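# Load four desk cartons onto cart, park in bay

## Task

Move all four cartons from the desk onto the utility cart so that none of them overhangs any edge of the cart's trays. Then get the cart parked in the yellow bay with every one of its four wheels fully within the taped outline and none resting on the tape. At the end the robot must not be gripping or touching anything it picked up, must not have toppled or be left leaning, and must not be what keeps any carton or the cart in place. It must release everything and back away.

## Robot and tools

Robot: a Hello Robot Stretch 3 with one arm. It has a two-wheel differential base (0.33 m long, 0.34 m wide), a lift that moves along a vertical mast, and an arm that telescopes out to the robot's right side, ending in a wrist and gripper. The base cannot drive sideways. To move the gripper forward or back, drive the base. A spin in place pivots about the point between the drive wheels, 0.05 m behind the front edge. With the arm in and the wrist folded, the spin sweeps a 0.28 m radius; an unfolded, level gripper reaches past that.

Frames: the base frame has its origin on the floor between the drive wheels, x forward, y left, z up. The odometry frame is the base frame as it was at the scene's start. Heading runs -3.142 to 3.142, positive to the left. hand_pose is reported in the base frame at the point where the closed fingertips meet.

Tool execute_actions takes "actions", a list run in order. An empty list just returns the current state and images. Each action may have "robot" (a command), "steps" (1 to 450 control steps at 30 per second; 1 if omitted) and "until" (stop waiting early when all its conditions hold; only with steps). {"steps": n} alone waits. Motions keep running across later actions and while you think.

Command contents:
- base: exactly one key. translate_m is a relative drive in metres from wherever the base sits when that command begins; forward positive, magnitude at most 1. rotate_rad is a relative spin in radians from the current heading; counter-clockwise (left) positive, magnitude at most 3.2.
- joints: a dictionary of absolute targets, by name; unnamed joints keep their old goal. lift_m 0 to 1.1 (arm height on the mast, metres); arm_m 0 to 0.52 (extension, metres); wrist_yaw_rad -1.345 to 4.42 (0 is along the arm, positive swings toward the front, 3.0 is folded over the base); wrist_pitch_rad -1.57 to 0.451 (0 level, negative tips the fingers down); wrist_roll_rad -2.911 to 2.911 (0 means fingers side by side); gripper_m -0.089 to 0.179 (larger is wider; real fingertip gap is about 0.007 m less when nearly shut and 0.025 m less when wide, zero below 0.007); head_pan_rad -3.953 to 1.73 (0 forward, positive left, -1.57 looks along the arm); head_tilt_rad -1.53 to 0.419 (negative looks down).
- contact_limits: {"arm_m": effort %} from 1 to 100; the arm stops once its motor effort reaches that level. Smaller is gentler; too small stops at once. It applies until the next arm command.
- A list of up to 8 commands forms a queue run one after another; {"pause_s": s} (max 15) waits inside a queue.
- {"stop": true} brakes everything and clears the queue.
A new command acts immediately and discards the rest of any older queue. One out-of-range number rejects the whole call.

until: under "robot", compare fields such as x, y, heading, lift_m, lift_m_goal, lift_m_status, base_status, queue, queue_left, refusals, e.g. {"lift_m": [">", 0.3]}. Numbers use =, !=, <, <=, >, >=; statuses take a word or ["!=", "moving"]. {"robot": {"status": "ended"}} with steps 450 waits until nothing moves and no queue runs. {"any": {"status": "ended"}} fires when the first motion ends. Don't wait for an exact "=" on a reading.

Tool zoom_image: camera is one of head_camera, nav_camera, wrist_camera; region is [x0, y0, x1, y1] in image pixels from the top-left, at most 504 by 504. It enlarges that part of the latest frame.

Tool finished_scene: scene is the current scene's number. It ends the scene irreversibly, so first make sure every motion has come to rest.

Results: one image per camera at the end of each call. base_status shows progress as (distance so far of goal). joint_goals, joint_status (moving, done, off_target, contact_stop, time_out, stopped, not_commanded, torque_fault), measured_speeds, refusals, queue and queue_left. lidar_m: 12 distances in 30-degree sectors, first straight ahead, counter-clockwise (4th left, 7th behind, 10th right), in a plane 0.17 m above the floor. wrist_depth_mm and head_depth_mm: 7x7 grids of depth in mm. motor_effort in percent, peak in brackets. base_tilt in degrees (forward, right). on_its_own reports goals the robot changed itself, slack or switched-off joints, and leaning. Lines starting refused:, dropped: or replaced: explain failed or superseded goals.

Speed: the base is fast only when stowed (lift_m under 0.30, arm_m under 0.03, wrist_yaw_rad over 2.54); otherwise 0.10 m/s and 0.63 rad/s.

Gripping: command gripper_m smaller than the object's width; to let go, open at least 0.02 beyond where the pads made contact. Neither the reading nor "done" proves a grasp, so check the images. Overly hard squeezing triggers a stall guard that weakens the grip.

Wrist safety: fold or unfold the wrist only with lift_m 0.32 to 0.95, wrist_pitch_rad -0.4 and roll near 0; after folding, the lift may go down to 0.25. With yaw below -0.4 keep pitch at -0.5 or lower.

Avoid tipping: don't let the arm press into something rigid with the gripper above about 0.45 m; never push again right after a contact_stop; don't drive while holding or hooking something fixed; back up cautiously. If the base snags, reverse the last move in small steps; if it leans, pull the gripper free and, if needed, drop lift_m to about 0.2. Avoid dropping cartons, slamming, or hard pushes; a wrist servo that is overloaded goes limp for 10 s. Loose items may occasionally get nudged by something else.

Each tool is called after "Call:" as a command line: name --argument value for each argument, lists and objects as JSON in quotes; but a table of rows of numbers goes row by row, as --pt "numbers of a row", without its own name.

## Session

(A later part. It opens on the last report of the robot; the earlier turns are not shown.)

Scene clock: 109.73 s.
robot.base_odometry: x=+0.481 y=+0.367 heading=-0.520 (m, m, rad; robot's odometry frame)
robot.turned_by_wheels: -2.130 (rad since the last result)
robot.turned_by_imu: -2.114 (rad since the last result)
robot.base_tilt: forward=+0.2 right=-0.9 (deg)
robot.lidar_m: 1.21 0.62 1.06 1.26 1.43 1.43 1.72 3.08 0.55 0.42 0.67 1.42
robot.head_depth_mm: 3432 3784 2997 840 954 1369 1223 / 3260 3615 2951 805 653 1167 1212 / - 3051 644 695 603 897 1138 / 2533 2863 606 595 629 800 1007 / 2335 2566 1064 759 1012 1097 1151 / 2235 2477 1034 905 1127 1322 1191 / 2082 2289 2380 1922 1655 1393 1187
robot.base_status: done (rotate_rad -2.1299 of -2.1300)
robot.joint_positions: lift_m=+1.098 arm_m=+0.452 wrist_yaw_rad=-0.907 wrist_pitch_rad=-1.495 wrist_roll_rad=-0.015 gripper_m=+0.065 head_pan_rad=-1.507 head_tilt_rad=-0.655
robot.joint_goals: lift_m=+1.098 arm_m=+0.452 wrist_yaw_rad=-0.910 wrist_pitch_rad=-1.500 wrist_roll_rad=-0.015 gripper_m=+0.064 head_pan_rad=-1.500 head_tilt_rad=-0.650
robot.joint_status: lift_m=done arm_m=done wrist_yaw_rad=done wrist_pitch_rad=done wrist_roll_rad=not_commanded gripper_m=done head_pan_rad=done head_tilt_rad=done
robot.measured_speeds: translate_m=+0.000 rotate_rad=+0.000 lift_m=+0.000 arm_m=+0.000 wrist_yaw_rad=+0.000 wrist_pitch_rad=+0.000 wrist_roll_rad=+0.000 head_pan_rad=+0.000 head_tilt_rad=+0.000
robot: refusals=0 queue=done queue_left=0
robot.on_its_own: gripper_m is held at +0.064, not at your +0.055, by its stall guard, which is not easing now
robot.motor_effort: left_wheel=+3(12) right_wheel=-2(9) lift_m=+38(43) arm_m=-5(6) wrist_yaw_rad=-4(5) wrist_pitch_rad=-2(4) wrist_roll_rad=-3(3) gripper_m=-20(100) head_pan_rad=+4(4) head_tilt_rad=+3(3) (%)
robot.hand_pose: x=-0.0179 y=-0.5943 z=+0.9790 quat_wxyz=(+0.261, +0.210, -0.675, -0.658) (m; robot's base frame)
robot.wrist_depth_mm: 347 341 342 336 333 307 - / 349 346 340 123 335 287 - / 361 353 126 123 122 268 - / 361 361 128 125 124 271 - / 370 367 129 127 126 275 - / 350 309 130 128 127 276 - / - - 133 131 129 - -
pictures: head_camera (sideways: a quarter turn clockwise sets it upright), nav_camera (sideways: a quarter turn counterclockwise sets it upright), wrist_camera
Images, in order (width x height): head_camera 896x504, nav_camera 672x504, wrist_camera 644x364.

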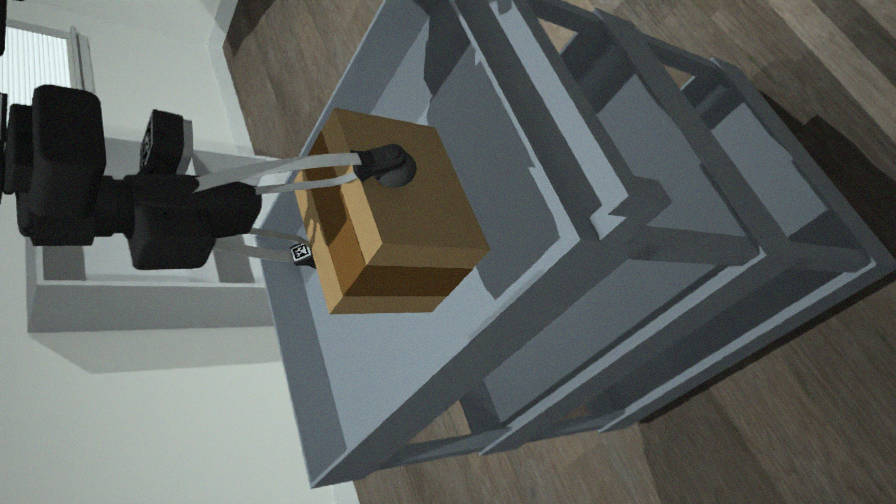

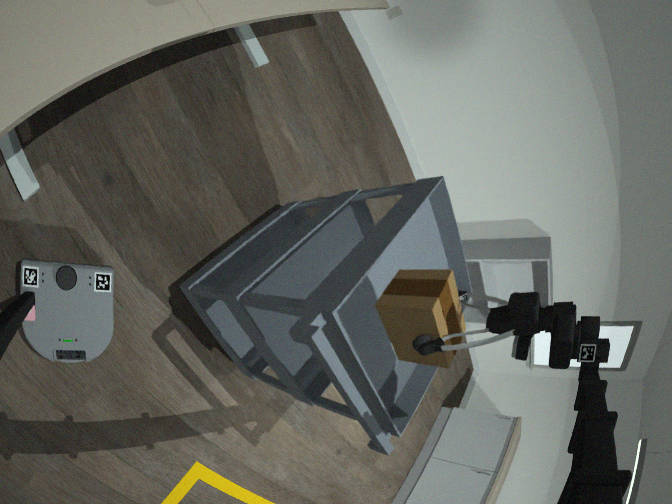

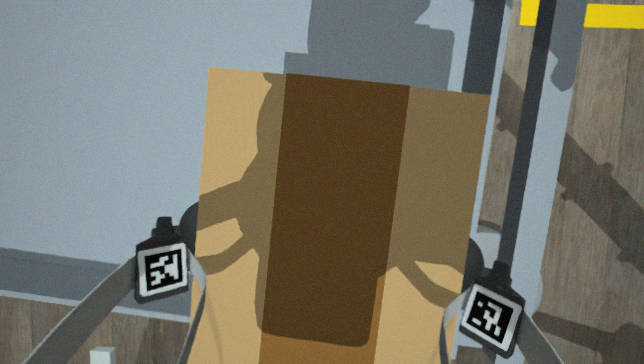

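Call:
execute_actions --actions '[{"robot":{"joints":{"lift_m":0.996}},"steps":150,"until":{"robot":{"status":"ended"}}},{"robot":[{"joints":{"gripper_m":0.14}},{"joints":{"lift_m":1.07}}],"steps":150,"until":{"robot":{"lift_m":[">",1.05]}}},{"robot":[{"base":{"rotate_rad":-0.79},"joints":{"gripper_m":0.175,"lift_m":1.07}},{"base":{"translate_m":0.79},"joints":{"wrist_yaw_rad":-0.65,"arm_m":0.41}},{"base":{"rotate_rad":-2.69}}],"steps":450,"until":{"robot":{"status":"ended"}}},{"steps":300,"until":{"robot":{"status":"ended"}}}]'

Scene clock: 139.20 s.
robot.base_odometry: x=+0.685 y=-0.396 heading=+2.283 (m, m, rad; robot's odometry frame)
robot.turned_by_wheels: -3.480 (rad since the last result)
robot.turned_by_imu: -3.455 (rad since the last result)
robot.base_tilt: forward=+0.2 right=-0.9 (deg)
robot.lidar_m: 0.48 0.36 0.35 0.37 1.60 1.53 1.50 0.77 1.03 1.07 0.93 2.21
robot.head_depth_mm: 883 940 1037 969 749 633 541 / - 1006 1103 926 760 629 538 / - - 1165 950 704 627 537 / 1011 1124 1214 941 651 622 568 / 1074 1204 1258 934 713 619 1176 / 1147 1294 1245 927 741 647 1188 / 1234 1393 1546 920 735 1287 1187
robot.base_status: done (rotate_rad -2.6899 of -2.6900)
robot.joint_positions: lift_m=+1.070 arm_m=+0.410 wrist_yaw_rad=-0.653 wrist_pitch_rad=-1.497 wrist_roll_rad=-0.015 gripper_m=+0.175 head_pan_rad=-1.507 head_tilt_rad=-0.655
robot.joint_goals: lift_m=+1.070 arm_m=+0.410 wrist_yaw_rad=-0.650 wrist_pitch_rad=-1.500 wrist_roll_rad=-0.015 gripper_m=+0.175 head_pan_rad=-1.500 head_tilt_rad=-0.650
robot.joint_status: lift_m=done arm_m=done wrist_yaw_rad=done wrist_pitch_rad=done wrist_roll_rad=not_commanded gripper_m=done head_pan_rad=done head_tilt_rad=done
robot.measured_speeds: translate_m=+0.000 rotate_rad=+0.000 lift_m=+0.000 arm_m=+0.000 wrist_yaw_rad=+0.000 wrist_pitch_rad=+0.000 wrist_roll_rad=+0.000 head_pan_rad=+0.000 head_tilt_rad=+0.000
robot: refusals=0 queue=done queue_left=0
robot.motor_effort: left_wheel=+3(11) right_wheel=-2(8) lift_m=+32(42) arm_m=-5(5) wrist_yaw_rad=+3(5) wrist_pitch_rad=-1(3) wrist_roll_rad=-3(3) gripper_m=+0(84) head_pan_rad=+4(4) head_tilt_rad=+3(4) (%)
robot.hand_pose: x=-0.0184 y=-0.5510 z=+0.9513 quat_wxyz=(+0.341, +0.294, -0.642, -0.620) (m; robot's base frame)
robot.wrist_depth_mm: 397 390 384 380 376 373 256 / 403 400 394 386 381 373 258 / 408 400 401 274 387 382 271 / 412 412 399 274 384 386 374 / 421 417 407 282 394 393 380 / 428 419 416 283 401 394 390 / 429 421 419 415 411 399 394
pictures: head_camera (sideways: a quarter turn clockwise sets it upright), nav_camera (sideways: a quarter turn counterclockwise sets it upright), wrist_camera
Images, in order (width x height): head_camera 896x504, nav_camera 672x504, wrist_camera 644x364.

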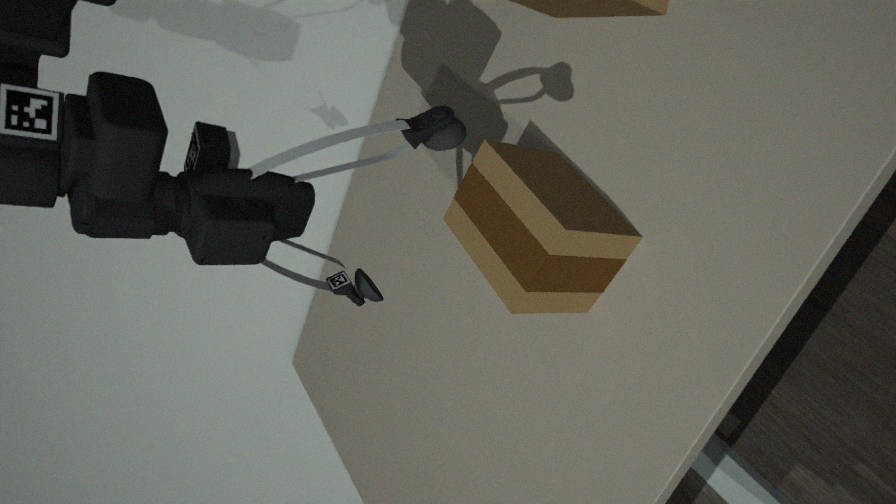

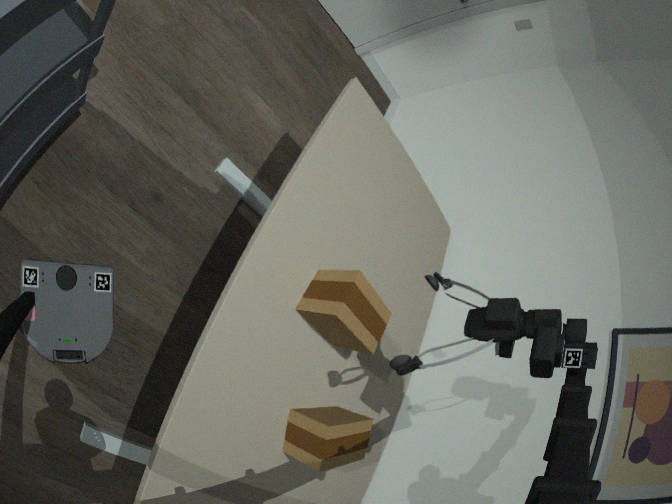

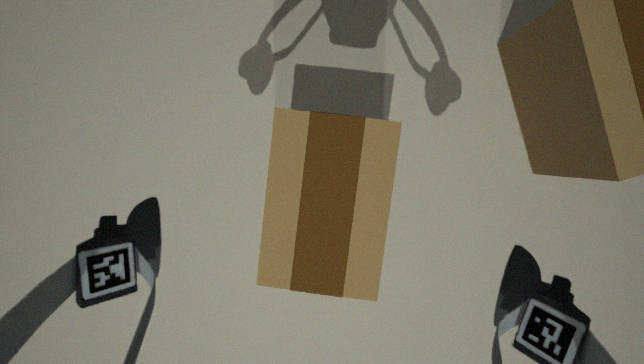

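Call:
execute_actions --actions '[{"robot":[{"joints":{"lift_m":0.915,"arm_m":0.419}},{"joints":{"gripper_m":0.055}},{"joints":{"lift_m":1.098}}],"steps":300,"until":{"robot":{"queue_left":["=",0],"lift_m":[">",0.95]}}},{"robot":{"base":{"rotate_rad":2.63},"joints":{"lift_m":1.098,"wrist_yaw_rad":-0.03,"arm_m":0.18}},"steps":300,"until":{"robot":{"rotate_rad":[">",2.4]}}},{"robot":{"joints":{"arm_m":0.51}},"steps":300,"until":{"robot":{"status":"ended"}}}]'

Scene clock: 158.03 s.
robot.base_odometry: x=+0.685 y=-0.396 heading=-1.370 (m, m, rad; robot's odometry frame)
robot.turned_by_wheels: +2.630 (rad since the last result)
robot.turned_by_imu: +2.610 (rad since the last result)
robot.base_tilt: forward=+0.2 right=-0.9 (deg)
robot.lidar_m: 1.53 1.50 0.77 1.03 1.07 0.93 2.21 0.48 0.36 0.35 0.37 1.60
robot.head_depth_mm: 3031 2953 2943 843 668 540 773 / 2764 2940 2913 836 663 550 788 / - 3060 625 747 657 547 783 / 2753 2959 635 763 654 559 796 / 2786 2960 2834 788 648 814 793 / 3126 3479 2805 2104 641 1294 1166 / 3211 3516 2775 2094 1653 1382 1185
robot.base_status: done (rotate_rad +2.6299 of +2.6300)
robot.joint_positions: lift_m=+1.098 arm_m=+0.510 wrist_yaw_rad=-0.031 wrist_pitch_rad=-1.497 wrist_roll_rad=-0.015 gripper_m=+0.065 head_pan_rad=-1.507 head_tilt_rad=-0.655
robot.joint_goals: lift_m=+1.098 arm_m=+0.510 wrist_yaw_rad=-0.030 wrist_pitch_rad=-1.500 wrist_roll_rad=-0.015 gripper_m=+0.064 head_pan_rad=-1.500 head_tilt_rad=-0.650
robot.joint_status: lift_m=done arm_m=done wrist_yaw_rad=done wrist_pitch_rad=done wrist_roll_rad=not_commanded gripper_m=done head_pan_rad=done head_tilt_rad=done
robot.measured_speeds: translate_m=+0.000 rotate_rad=+0.000 lift_m=+0.000 arm_m=+0.000 wrist_yaw_rad=+0.000 wrist_pitch_rad=+0.000 wrist_roll_rad=+0.000 head_pan_rad=+0.000 head_tilt_rad=+0.000
robot: refusals=0 queue=done queue_left=0
robot.on_its_own: gripper_m is held at +0.064, not at your +0.055, by its stall guard, which is not easing now
robot.motor_effort: left_wheel=-2(9) right_wheel=+3(8) lift_m=+35(38) arm_m=+5(6) wrist_yaw_rad=+1(4) wrist_pitch_rad=-1(2) wrist_roll_rad=-3(3) gripper_m=-20(99) head_pan_rad=+4(4) head_tilt_rad=+3(3) (%)
robot.hand_pose: x=-0.0215 y=-0.6495 z=+0.9791 quat_wxyz=(+0.514, +0.477, -0.521, -0.486) (m; robot's base frame)
robot.wrist_depth_mm: - - 305 309 - - - / - - 278 123 326 317 299 / - - 125 123 122 334 329 / - - 127 125 124 336 335 / - - 128 126 125 341 339 / - - 130 128 127 350 345 / - - 133 130 129 355 344
pictures: head_camera (sideways: a quarter turn clockwise sets it upright), nav_camera (sideways: a quarter turn counterclockwise sets it upright), wrist_camera
Images, in order (width x height): head_camera 896x504, nav_camera 672x504, wrist_camera 644x364.

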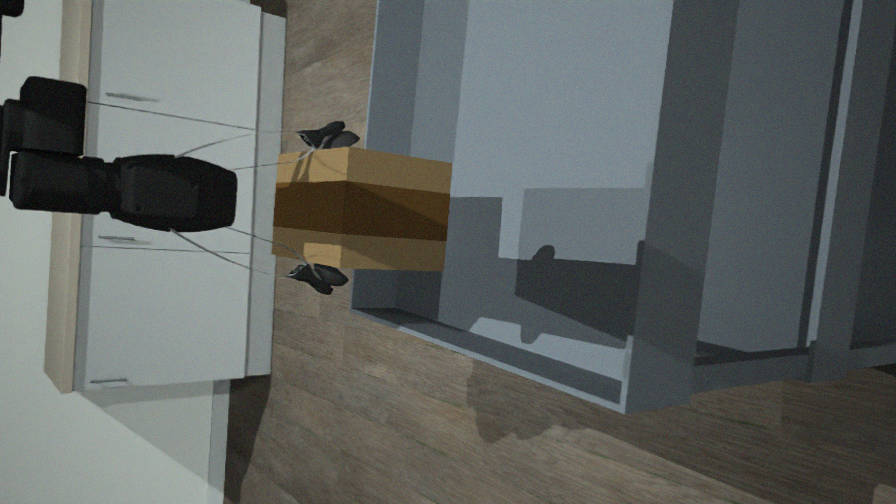

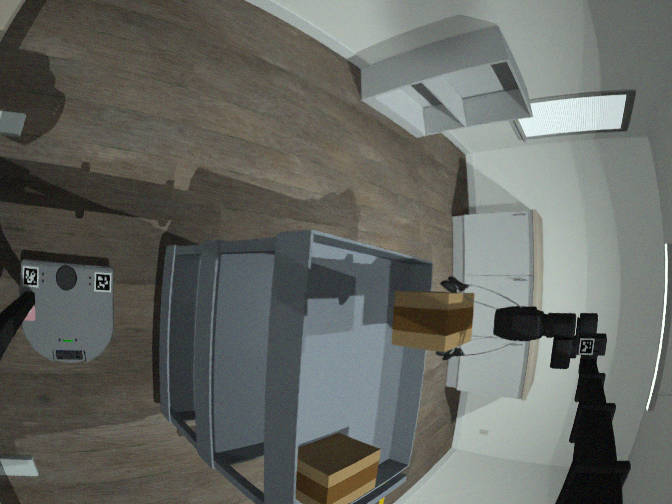

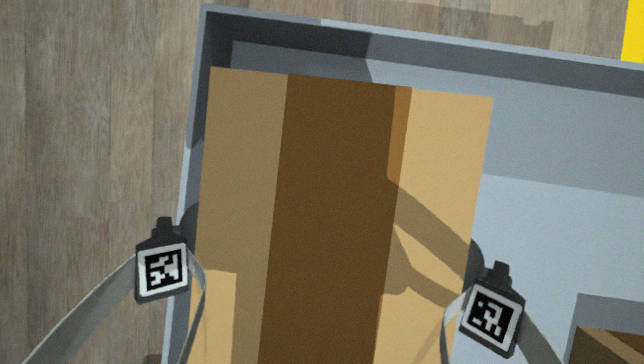

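Call:
execute_actions --actions '[{"robot":{"joints":{"lift_m":0.996,"arm_m":0.518,"wrist_yaw_rad":-0.05}},"steps":150,"until":{"robot":{"status":"ended"}}},{"robot":[{"joints":{"gripper_m":0.14}},{"joints":{"lift_m":1.07}}],"steps":150,"until":{"robot":{"lift_m":[">",1.05]}}},{"robot":{"base":{"rotate_rad":-3.123},"joints":{"gripper_m":0.175,"lift_m":1.07,"wrist_yaw_rad":0.26,"arm_m":0.455}},"steps":450,"until":{"robot":{"status":"ended"}}}]'

Scene clock: 173.53 s.
robot.base_odometry: x=+0.685 y=-0.396 heading=+1.790 (m, m, rad; robot's odometry frame)
robot.turned_by_wheels: -3.123 (rad since the last result)
robot.turned_by_imu: -3.101 (rad since the last result)
robot.base_tilt: forward=+0.2 right=-0.9 (deg)
robot.lidar_m: 2.21 0.46 0.36 0.35 0.38 1.58 1.53 1.45 0.77 1.03 1.08 0.93
robot.head_depth_mm: 869 938 1058 968 765 634 542 / - 949 1065 963 761 630 538 / - - 1093 784 695 627 535 / 862 958 1086 847 710 621 544 / 866 964 1089 938 743 619 542 / 870 966 1087 929 742 615 538 / 875 976 1088 922 738 614 549
robot.base_status: done (rotate_rad -3.1229 of -3.1230)
robot.joint_positions: lift_m=+1.070 arm_m=+0.455 wrist_yaw_rad=+0.257 wrist_pitch_rad=-1.497 wrist_roll_rad=-0.015 gripper_m=+0.175 head_pan_rad=-1.507 head_tilt_rad=-0.655
robot.joint_goals: lift_m=+1.070 arm_m=+0.455 wrist_yaw_rad=+0.260 wrist_pitch_rad=-1.500 wrist_roll_rad=-0.015 gripper_m=+0.175 head_pan_rad=-1.500 head_tilt_rad=-0.650
robot.joint_status: lift_m=done arm_m=done wrist_yaw_rad=done wrist_pitch_rad=done wrist_roll_rad=not_commanded gripper_m=done head_pan_rad=done head_tilt_rad=done
robot.measured_speeds: translate_m=+0.000 rotate_rad=+0.000 lift_m=+0.000 arm_m=+0.000 wrist_yaw_rad=+0.000 wrist_pitch_rad=+0.000 wrist_roll_rad=+0.000 head_pan_rad=+0.000 head_tilt_rad=+0.000
robot: refusals=0 queue=done queue_left=0
robot.motor_effort: left_wheel=+3(10) right_wheel=-2(8) lift_m=+31(32) arm_m=-5(4) wrist_yaw_rad=+3(3) wrist_pitch_rad=-1(1) wrist_roll_rad=-3(3) gripper_m=+0(82) head_pan_rad=+4(5) head_tilt_rad=+3(3) (%)
robot.hand_pose: x=-0.0229 y=-0.5953 z=+0.9513 quat_wxyz=(+0.579, +0.547, -0.447, -0.407) (m; robot's base frame)
robot.wrist_depth_mm: 397 391 385 383 374 375 366 / 400 397 386 387 379 371 366 / 407 400 397 272 388 381 376 / 411 407 400 274 383 379 381 / 421 410 404 279 390 387 387 / 426 411 412 284 397 393 384 / 433 427 412 416 407 408 337
pictures: head_camera (sideways: a quarter turn clockwise sets it upright), nav_camera (sideways: a quarter turn counterclockwise sets it upright), wrist_camera
Images, in order (width x height): head_camera 896x504, nav_camera 672x504, wrist_camera 644x364.

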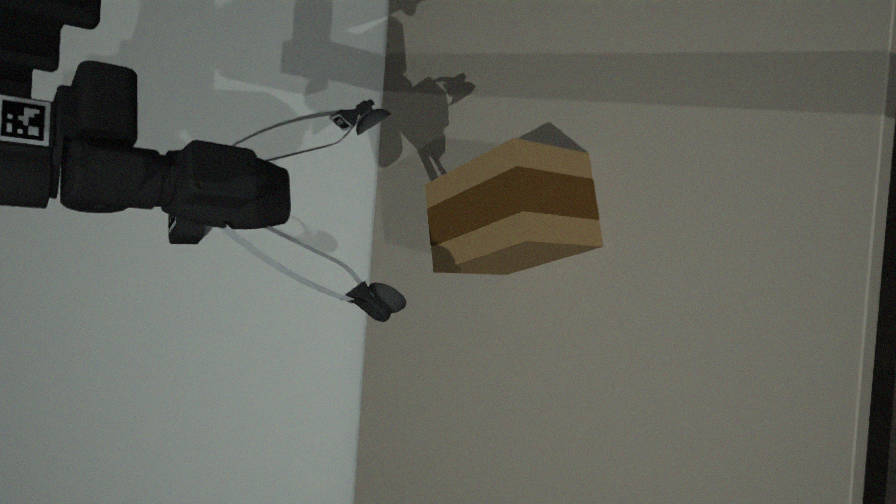

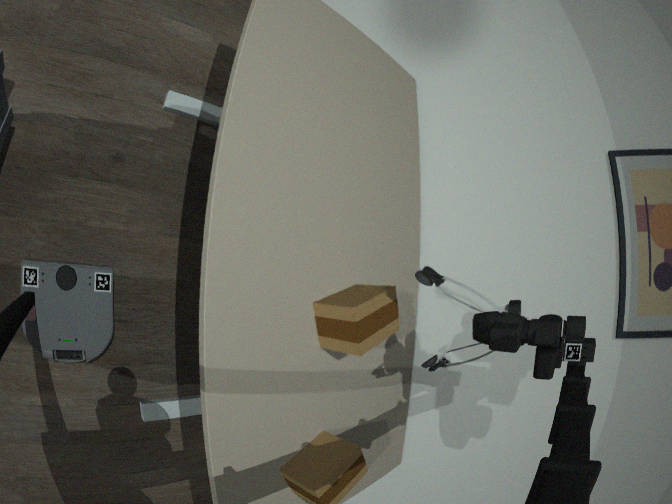

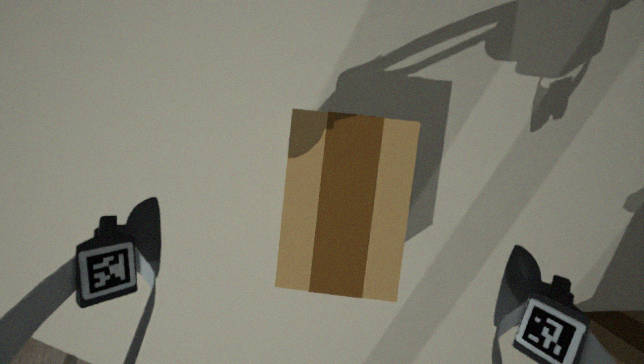

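Call:
execute_actions --actions '[{"robot":[{"base":{"rotate_rad":-0.013},"joints":{"lift_m":0.915,"arm_m":0.464}},{"joints":{"gripper_m":0.055}},{"joints":{"lift_m":1.098}}],"steps":300,"until":{"robot":{"queue_left":["=",0],"lift_m":[">",0.95]}}},{"robot":{"base":{"rotate_rad":2.811},"joints":{"lift_m":1.098,"wrist_yaw_rad":0.275,"arm_m":0.18}},"steps":300,"until":{"robot":{"rotate_rad":[">",2.7]}}},{"robot":{"joints":{"arm_m":0.368}},"steps":300,"until":{"robot":{"status":"ended"}}}]'

Scene clock: 190.53 s.
robot.base_odometry: x=+0.685 y=-0.396 heading=-1.695 (m, m, rad; robot's odometry frame)
robot.turned_by_wheels: +2.798 (rad since the last result)
robot.turned_by_imu: +2.777 (rad since the last result)
robot.base_tilt: forward=+0.2 right=-0.9 (deg)
robot.lidar_m: 1.54 1.53 0.76 1.04 1.03 0.93 1.83 2.22 0.41 0.35 0.35 1.87
robot.head_depth_mm: 3274 3515 2972 643 575 872 976 / - 3902 2900 609 620 863 999 / - - 595 499 620 855 944 / 2920 3103 2862 507 635 832 813 / 2838 3046 2843 790 650 554 791 / 2745 2890 2823 667 645 538 774 / 2659 2824 2792 747 641 525 705
robot.base_status: done (rotate_rad +2.8109 of +2.8110)
robot.joint_positions: lift_m=+1.098 arm_m=+0.368 wrist_yaw_rad=+0.274 wrist_pitch_rad=-1.496 wrist_roll_rad=-0.015 gripper_m=+0.065 head_pan_rad=-1.507 head_tilt_rad=-0.655
robot.joint_goals: lift_m=+1.098 arm_m=+0.368 wrist_yaw_rad=+0.275 wrist_pitch_rad=-1.500 wrist_roll_rad=-0.015 gripper_m=+0.064 head_pan_rad=-1.500 head_tilt_rad=-0.650
robot.joint_status: lift_m=done arm_m=done wrist_yaw_rad=done wrist_pitch_rad=done wrist_roll_rad=not_commanded gripper_m=done head_pan_rad=done head_tilt_rad=done
robot.measured_speeds: translate_m=+0.000 rotate_rad=+0.000 lift_m=+0.000 arm_m=+0.000 wrist_yaw_rad=+0.000 wrist_pitch_rad=+0.000 wrist_roll_rad=+0.000 head_pan_rad=+0.000 head_tilt_rad=+0.000
robot: refusals=0 queue=done queue_left=0
robot.on_its_own: gripper_m is held at +0.064, not at your +0.055, by its stall guard, which is not easing now
robot.motor_effort: left_wheel=-2(13) right_wheel=+2(9) lift_m=+38(42) arm_m=+4(5) wrist_yaw_rad=+1(4) wrist_pitch_rad=-1(2) wrist_roll_rad=-3(3) gripper_m=-20(100) head_pan_rad=+4(4) head_tilt_rad=+3(3) (%)
robot.hand_pose: x=-0.0230 y=-0.5079 z=+0.9790 quat_wxyz=(+0.583, +0.550, -0.443, -0.402) (m; robot's base frame)
robot.wrist_depth_mm: 229 226 293 333 331 325 320 / 317 258 125 123 333 327 327 / 336 353 126 123 122 330 328 / 348 359 127 125 124 221 218 / 359 362 129 127 126 226 220 / 336 320 131 129 127 228 224 / - - 132 130 129 235 229
pictures: head_camera (sideways: a quarter turn clockwise sets it upright), nav_camera (sideways: a quarter turn counterclockwise sets it upright), wrist_camera
Images, in order (width x height): head_camera 896x504, nav_camera 672x504, wrist_camera 644x364.

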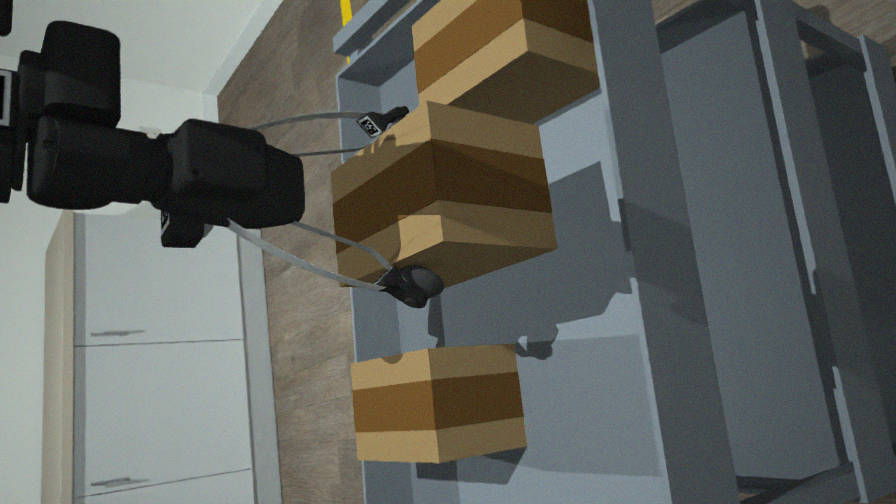

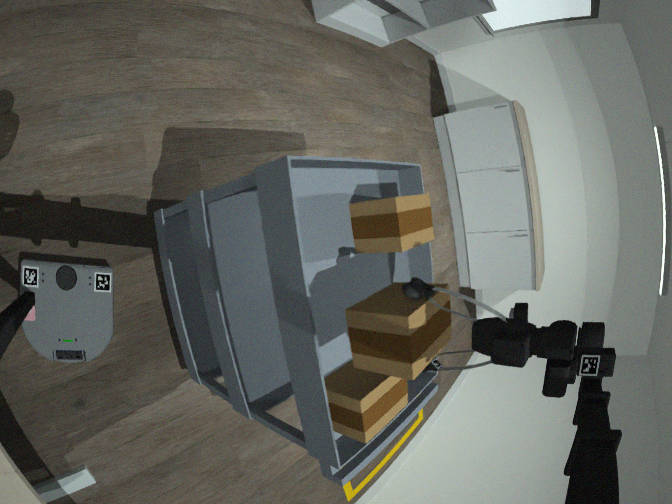

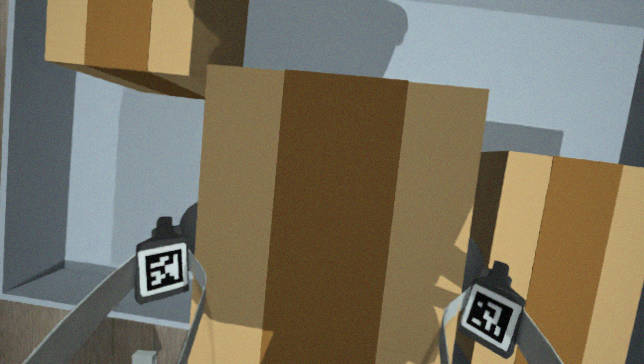

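Call:
execute_actions --actions '[{"robot":{"base":{"rotate_rad":0.02},"joints":{"lift_m":0.996,"wrist_yaw_rad":0.24}},"steps":150,"until":{"robot":{"status":"ended"}}},{"robot":[{"joints":{"gripper_m":0.135}},{"joints":{"lift_m":1.07}}],"steps":150,"until":{"robot":{"lift_m":[">",1.05]}}},{"robot":{"base":{"rotate_rad":2.872},"joints":{"gripper_m":0.175,"lift_m":1.07,"wrist_yaw_rad":1.05,"arm_m":0.48}},"steps":450,"until":{"robot":{"status":"ended"}}}]'

Scene clock: 207.67 s.
robot.base_odometry: x=+0.685 y=-0.396 heading=+1.197 (m, m, rad; robot's odometry frame)
robot.turned_by_wheels: +2.892 (rad since the last result)
robot.turned_by_imu: +2.869 (rad since the last result)
robot.base_tilt: forward=+0.1 right=-0.9 (deg)
robot.lidar_m: 0.92 2.21 0.51 0.37 0.36 0.37 1.63 1.53 1.56 0.76 1.03 1.05
robot.head_depth_mm: 1273 1427 1689 1945 765 1353 1213 / - 1339 1535 958 761 678 1206 / - - 1408 754 743 628 1190 / 1019 1130 1226 776 749 622 1154 / 963 1070 1161 934 743 620 553 / 911 1009 1102 930 741 616 529 / 863 953 1058 924 735 613 526
robot.base_status: done (rotate_rad +2.8719 of +2.8720)
robot.joint_positions: lift_m=+1.070 arm_m=+0.480 wrist_yaw_rad=+1.047 wrist_pitch_rad=-1.498 wrist_roll_rad=-0.015 gripper_m=+0.175 head_pan_rad=-1.507 head_tilt_rad=-0.655
robot.joint_goals: lift_m=+1.070 arm_m=+0.480 wrist_yaw_rad=+1.050 wrist_pitch_rad=-1.500 wrist_roll_rad=-0.015 gripper_m=+0.175 head_pan_rad=-1.500 head_tilt_rad=-0.650
robot.joint_status: lift_m=done arm_m=done wrist_yaw_rad=done wrist_pitch_rad=done wrist_roll_rad=not_commanded gripper_m=done head_pan_rad=done head_tilt_rad=done
robot.measured_speeds: translate_m=+0.000 rotate_rad=+0.000 lift_m=+0.000 arm_m=+0.000 wrist_yaw_rad=+0.000 wrist_pitch_rad=+0.000 wrist_roll_rad=+0.000 head_pan_rad=+0.000 head_tilt_rad=+0.000
robot: refusals=0 queue=done queue_left=0
robot.motor_effort: left_wheel=-2(11) right_wheel=+2(10) lift_m=+32(38) arm_m=+4(3) wrist_yaw_rad=+3(3) wrist_pitch_rad=-1(1) wrist_roll_rad=-3(2) gripper_m=+0(84) head_pan_rad=+4(4) head_tilt_rad=+3(3) (%)
robot.hand_pose: x=-0.0262 y=-0.6222 z=+0.9513 quat_wxyz=(+0.691, +0.677, -0.202, -0.153) (m; robot's base frame)
robot.wrist_depth_mm: 399 392 387 384 376 375 362 / 399 395 387 387 380 372 373 / 404 400 396 392 271 380 373 / 415 407 400 277 273 384 383 / - 412 411 281 277 383 - / - 413 415 406 279 398 - / - - 417 412 402 401 -
pictures: head_camera (sideways: a quarter turn clockwise sets it upright), nav_camera (sideways: a quarter turn counterclockwise sets it upright), wrist_camera
Images, in order (width x height): head_camera 896x504, nav_camera 672x504, wrist_camera 644x364.

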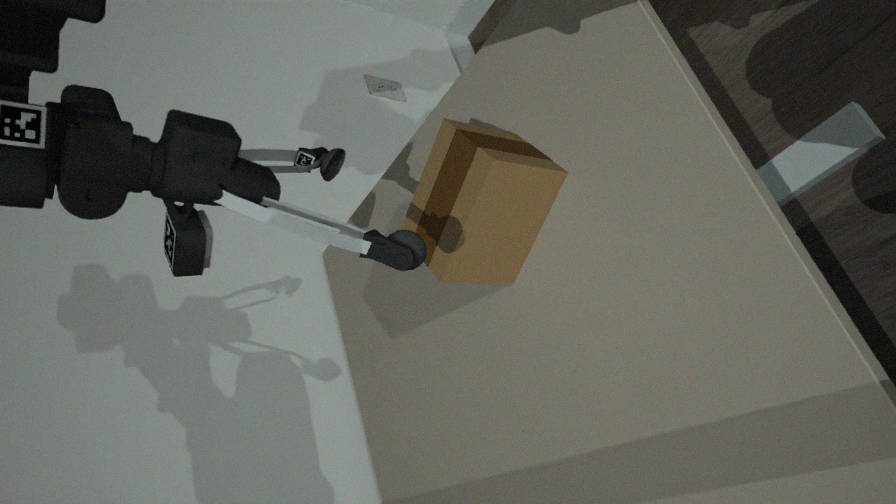

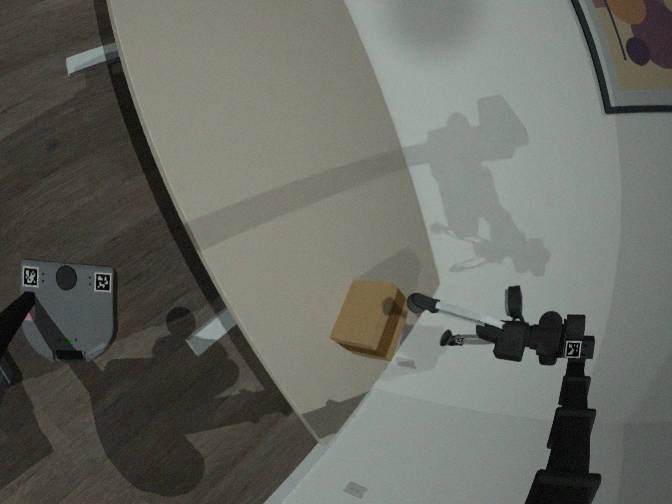

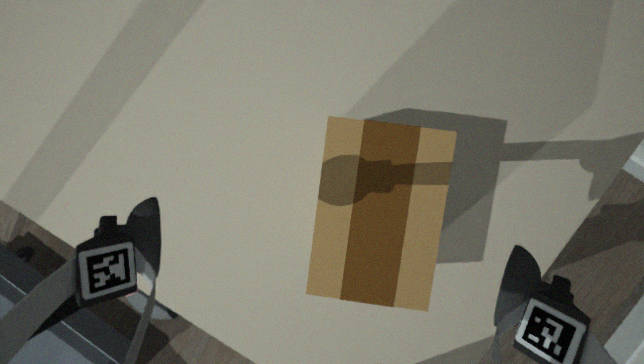

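Call:
execute_actions --actions '[{"robot":[{"base":{"rotate_rad":-0.026},"joints":{"lift_m":0.99,"arm_m":0.516}},{"joints":{"lift_m":0.915}},{"joints":{"gripper_m":0.055}},{"joints":{"lift_m":1.098}}],"steps":300,"until":{"robot":{"queue_left":["=",0],"lift_m":[">",0.95]}}},{"robot":{"base":{"rotate_rad":-2.491},"joints":{"lift_m":1.098,"wrist_yaw_rad":-0.1,"arm_m":0.33}},"steps":300,"until":{"robot":{"status":"ended"}}}]'

Scene clock: 221.13 s.
robot.base_odometry: x=+0.685 y=-0.396 heading=-1.320 (m, m, rad; robot's odometry frame)
robot.turned_by_wheels: -2.517 (rad since the last result)
robot.turned_by_imu: -2.500 (rad since the last result)
robot.base_tilt: forward=+0.1 right=-0.9 (deg)
robot.lidar_m: 1.53 1.42 0.77 1.03 1.08 0.93 2.21 0.46 0.36 0.35 0.38 1.58
robot.head_depth_mm: 3024 2905 3001 844 525 540 775 / - 2899 2913 776 624 544 773 / - - 566 461 506 548 783 / 2763 2899 2759 464 513 561 796 / 3058 3035 2844 2031 634 624 793 / 3236 3603 2789 2099 1670 1351 1192 / 3266 3558 2751 2077 1664 1384 1187
robot.base_status: done (rotate_rad -2.4909 of -2.4910)
robot.joint_positions: lift_m=+1.098 arm_m=+0.330 wrist_yaw_rad=-0.097 wrist_pitch_rad=-1.497 wrist_roll_rad=-0.016 gripper_m=+0.065 head_pan_rad=-1.507 head_tilt_rad=-0.655
robot.joint_goals: lift_m=+1.098 arm_m=+0.330 wrist_yaw_rad=-0.100 wrist_pitch_rad=-1.500 wrist_roll_rad=-0.016 gripper_m=+0.064 head_pan_rad=-1.500 head_tilt_rad=-0.650
robot.joint_status: lift_m=done arm_m=done wrist_yaw_rad=done wrist_pitch_rad=done wrist_roll_rad=not_commanded gripper_m=done head_pan_rad=done head_tilt_rad=done
robot.measured_speeds: translate_m=+0.000 rotate_rad=+0.000 lift_m=+0.000 arm_m=+0.000 wrist_yaw_rad=+0.000 wrist_pitch_rad=+0.000 wrist_roll_rad=+0.000 head_pan_rad=+0.000 head_tilt_rad=+0.000
robot: refusals=0 queue=done queue_left=0
robot.on_its_own: gripper_m is held at +0.064, not at your +0.055, by its stall guard, which is not easing now
robot.motor_effort: left_wheel=+3(11) right_wheel=-1(10) lift_m=+33(36) arm_m=-5(4) wrist_yaw_rad=-3(4) wrist_pitch_rad=-1(1) wrist_roll_rad=-2(3) gripper_m=-20(99) head_pan_rad=+4(4) head_tilt_rad=+3(3) (%)
robot.hand_pose: x=-0.0211 y=-0.4700 z=+0.9792 quat_wxyz=(+0.498, +0.460, -0.537, -0.503) (m; robot's base frame)
robot.wrist_depth_mm: - - 342 221 218 327 322 / - - 124 123 219 329 329 / - - 125 122 122 220 218 / - - 127 124 124 224 220 / - - 128 126 125 225 223 / - - 130 128 127 229 226 / - - 132 130 129 285 230
pictures: head_camera (sideways: a quarter turn clockwise sets it upright), nav_camera (sideways: a quarter turn counterclockwise sets it upright), wrist_camera
Images, in order (width x height): head_camera 896x504, nav_camera 672x504, wrist_camera 644x364.

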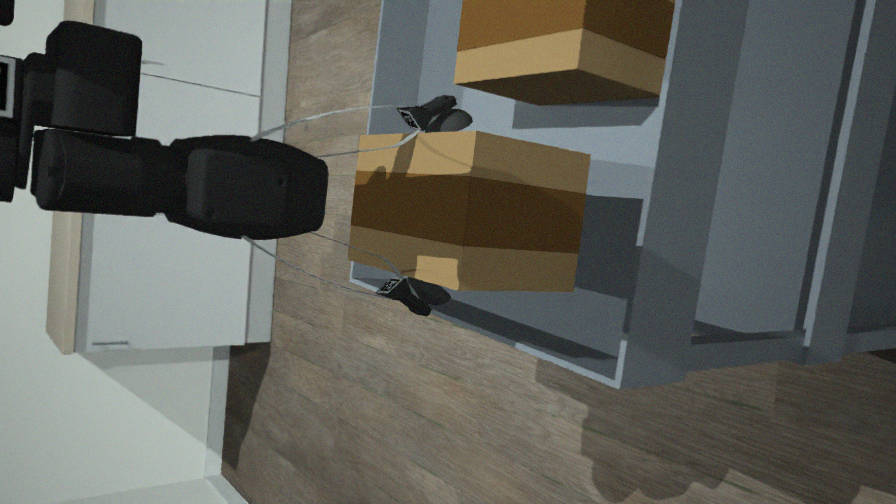

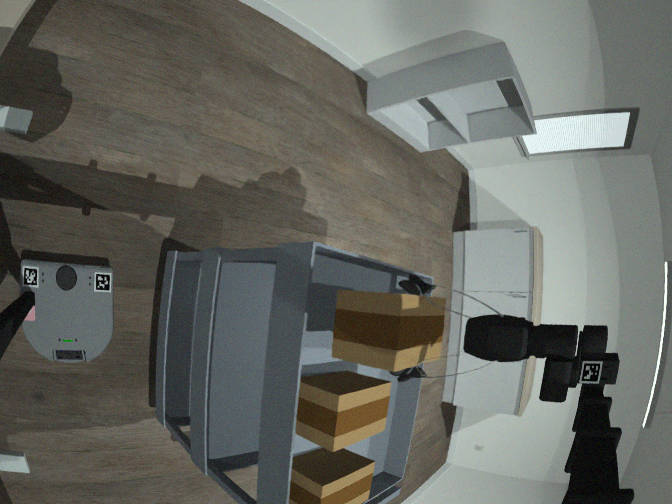

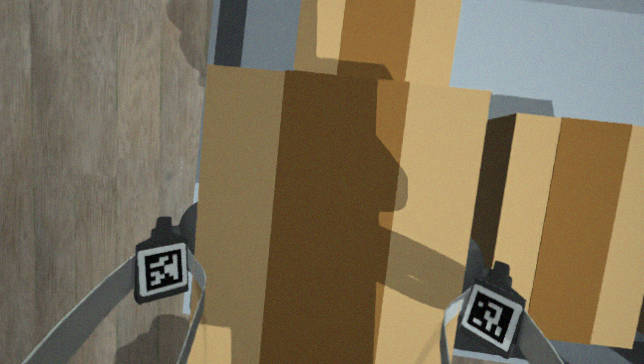

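Call:
execute_actions --actions '[{"robot":{"joints":{"lift_m":0.996,"arm_m":0.337}},"steps":150,"until":{"robot":{"status":"ended"}}},{"robot":[{"joints":{"gripper_m":0.135}},{"joints":{"lift_m":1.07}}],"steps":150,"until":{"robot":{"lift_m":[">",1.05]}}},{"robot":[{"base":{"rotate_rad":0.1},"joints":{"lift_m":1.07}},{"base":{"translate_m":-0.9},"joints":{"gripper_m":0.15,"wrist_yaw_rad":-0.73,"arm_m":0.46,"head_pan_rad":-1.4,"head_tilt_rad":-0.8}},{"base":{"rotate_rad":0.52}}],"steps":450,"until":{"robot":{"status":"ended"}}}]'

Scene clock: 264.80 s.
robot.base_odometry: x=+0.376 y=+0.449 heading=-0.700 (m, m, rad; robot's odometry frame)
robot.turned_by_wheels: +0.620 (rad since the last result)
robot.turned_by_imu: +0.613 (rad since the last result)
robot.base_tilt: forward=+0.2 right=-0.9 (deg)
robot.lidar_m: 1.46 0.72 1.15 1.24 1.34 1.32 1.45 2.19 3.00 0.51 0.46 2.42
robot.head_depth_mm: 3436 2980 2344 1854 1545 1324 1160 / - 2917 808 1794 1550 1321 1155 / 3231 2992 858 1065 1293 1311 1147 / 2784 2914 868 696 1038 1256 1146 / 2673 1035 696 647 959 1195 1149 / 2383 919 647 620 811 1168 1135 / 2333 868 709 703 1259 1285 1125
robot.base_status: done (rotate_rad +0.5199 of +0.5200)
robot.joint_positions: lift_m=+1.070 arm_m=+0.460 wrist_yaw_rad=-0.727 wrist_pitch_rad=-1.498 wrist_roll_rad=-0.016 gripper_m=+0.150 head_pan_rad=-1.407 head_tilt_rad=-0.790
robot.joint_goals: lift_m=+1.070 arm_m=+0.460 wrist_yaw_rad=-0.730 wrist_pitch_rad=-1.500 wrist_roll_rad=-0.016 gripper_m=+0.150 head_pan_rad=-1.400 head_tilt_rad=-0.800
robot.joint_status: lift_m=done arm_m=done wrist_yaw_rad=done wrist_pitch_rad=done wrist_roll_rad=not_commanded gripper_m=done head_pan_rad=done head_tilt_rad=done
robot.measured_speeds: translate_m=+0.000 rotate_rad=+0.000 lift_m=+0.000 arm_m=+0.000 wrist_yaw_rad=+0.000 wrist_pitch_rad=+0.000 wrist_roll_rad=+0.000 head_pan_rad=+0.000 head_tilt_rad=+0.000
robot: refusals=0 queue=done queue_left=0
robot.motor_effort: left_wheel=-3(10) right_wheel=+2(9) lift_m=+32(34) arm_m=+4(4) wrist_yaw_rad=-4(6) wrist_pitch_rad=-1(1) wrist_roll_rad=-3(2) gripper_m=-1(80) head_pan_rad=+5(20) head_tilt_rad=-6(22) (%)
robot.hand_pose: x=-0.0180 y=-0.6005 z=+0.9513 quat_wxyz=(+0.318, +0.271, -0.652, -0.632) (m; robot's base frame)
robot.wrist_depth_mm: 320 319 296 262 - - - / 325 318 318 299 - - - / 332 324 320 318 - - - / 333 330 327 253 - - - / 340 335 331 613 - - - / 333 263 333 336 - - - / 219 224 337 603 - - -
pictures: head_camera (sideways: a quarter turn clockwise sets it upright), nav_camera (sideways: a quarter turn counterclockwise sets it upright), wrist_camera
Images, in order (width x height): head_camera 896x504, nav_camera 672x504, wrist_camera 644x364.

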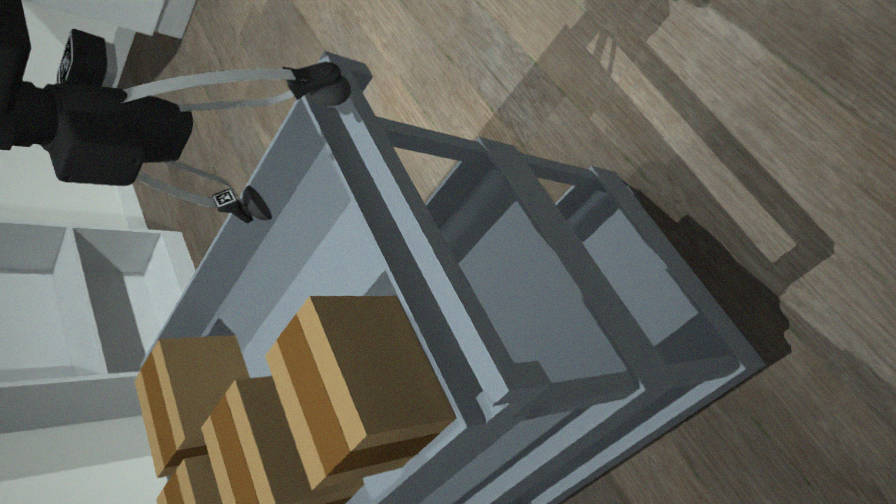

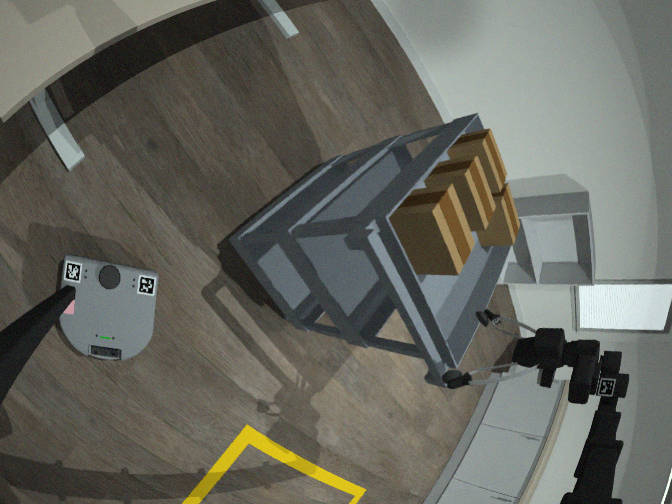

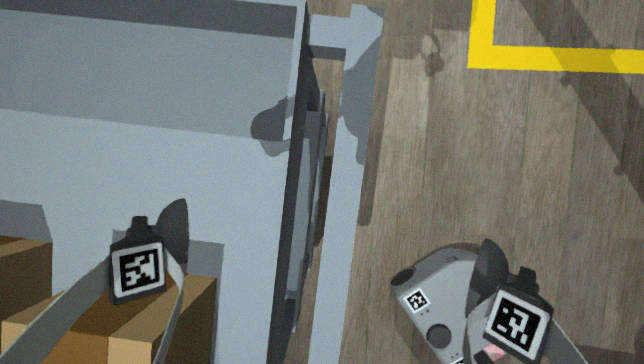

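Call:
execute_actions --actions '[{"robot":[{"base":{"translate_m":0.024},"joints":{"lift_m":0.955,"gripper_m":0.13}},{"joints":{"gripper_m":0.02}}],"steps":200,"until":{"robot":{"status":"ended"}}},{"robot":{"base":{"translate_m":-0.6},"joints":{"head_pan_rad":-1.2,"head_tilt_rad":-1.0}},"steps":70},{"robot":{"joints":{"wrist_yaw_rad":-0.6}},"steps":50},{"robot":{"joints":{"wrist_yaw_rad":-0.48}},"steps":200,"until":{"robot":{"base_status":["!=","moving"]}}}]'

Scene clock: 279.93 s.
robot.base_odometry: x=-0.065 y=+0.820 heading=-0.700 (m, m, rad; robot's odometry frame)
robot.turned_by_wheels: +0.000 (rad since the last result)
robot.turned_by_imu: +0.001 (rad since the last result)
robot.base_tilt: forward=+0.1 right=-0.9 (deg)
robot.lidar_m: 1.90 1.21 1.50 1.10 0.87 0.87 0.96 1.44 2.68 0.35 0.35 0.61
robot.head_depth_mm: 2659 757 1694 1566 1380 1236 1121 / 2571 792 646 1476 1375 1234 1121 / 2548 794 644 542 1306 1230 1146 / 878 595 552 607 893 1201 - / 853 637 557 930 1167 1211 1104 / 727 613 638 973 1276 1202 1094 / 716 617 677 1185 1333 1198 1088
robot.base_status: done (translate_m -0.6000 of -0.6000)
robot.joint_positions: lift_m=+0.955 arm_m=+0.460 wrist_yaw_rad=-0.417 wrist_pitch_rad=-1.517 wrist_roll_rad=-0.073 gripper_m=+0.021 head_pan_rad=-1.207 head_tilt_rad=-0.987
robot.joint_goals: lift_m=+0.955 arm_m=+0.460 wrist_yaw_rad=-0.435 wrist_pitch_rad=-1.500 wrist_roll_rad=-0.073 gripper_m=+0.020 head_pan_rad=-1.200 head_tilt_rad=-1.000
robot.joint_status: lift_m=done arm_m=done wrist_yaw_rad=done wrist_pitch_rad=done wrist_roll_rad=not_commanded gripper_m=done head_pan_rad=done head_tilt_rad=done
robot.measured_speeds: translate_m=+0.000 rotate_rad=+0.000 lift_m=+0.000 arm_m=+0.000 wrist_yaw_rad=+0.080 wrist_pitch_rad=+0.000 wrist_roll_rad=+0.024 head_pan_rad=+0.000 head_tilt_rad=+0.000
robot: refusals=0 queue=done queue_left=0
robot.on_its_own: wrist_yaw_rad is held at -0.435, not at your -0.480, by its stall guard, which is still easing
robot.motor_effort: left_wheel=+8(19) right_wheel=-8(31) lift_m=+36(34) arm_m=+2(4) wrist_yaw_rad=-22(33) wrist_pitch_rad=+9(17) wrist_roll_rad=+28(29) gripper_m=-19(95) head_pan_rad=+5(27) head_tilt_rad=-8(30) (%)
robot.hand_pose: x=-0.0174 y=-0.5953 z=+0.8363 quat_wxyz=(+0.423, +0.391, -0.587, -0.569) (m; robot's base frame)
robot.wrist_depth_mm: 200 198 194 273 947 925 907 / 204 202 198 383 948 938 959 / 206 204 203 509 972 961 962 / 211 208 206 531 986 981 936 / 214 212 157 468 - 997 - / 220 216 160 477 135 - - / 207 215 217 480 - - -
pictures: head_camera (sideways: a quarter turn clockwise sets it upright), nav_camera (sideways: a quarter turn counterclockwise sets it upright), wrist_camera
Images, in order (width x height): head_camera 896x504, nav_camera 672x504, wrist_camera 644x364.

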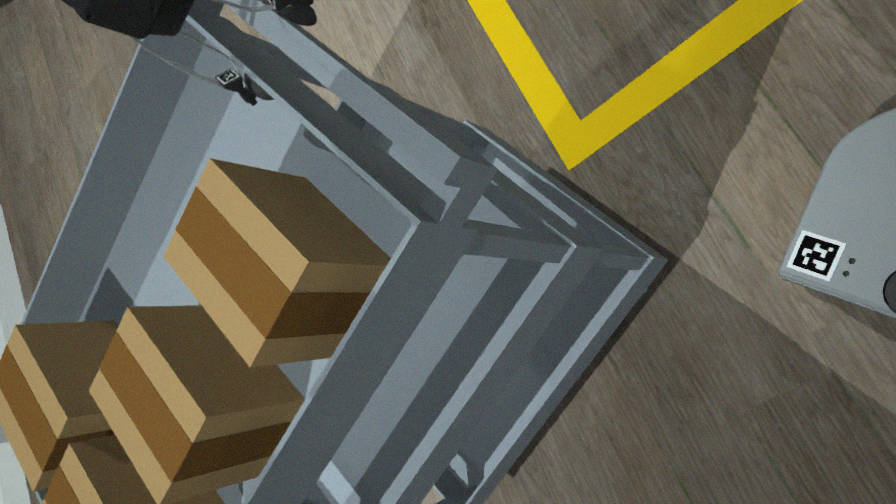

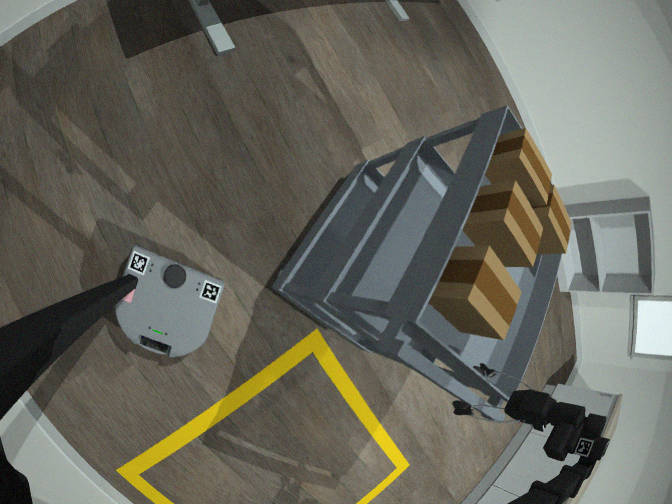

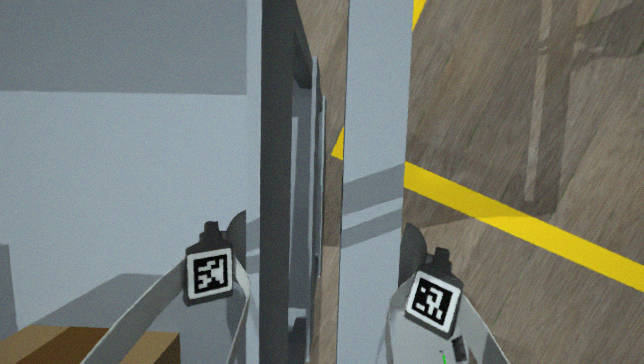

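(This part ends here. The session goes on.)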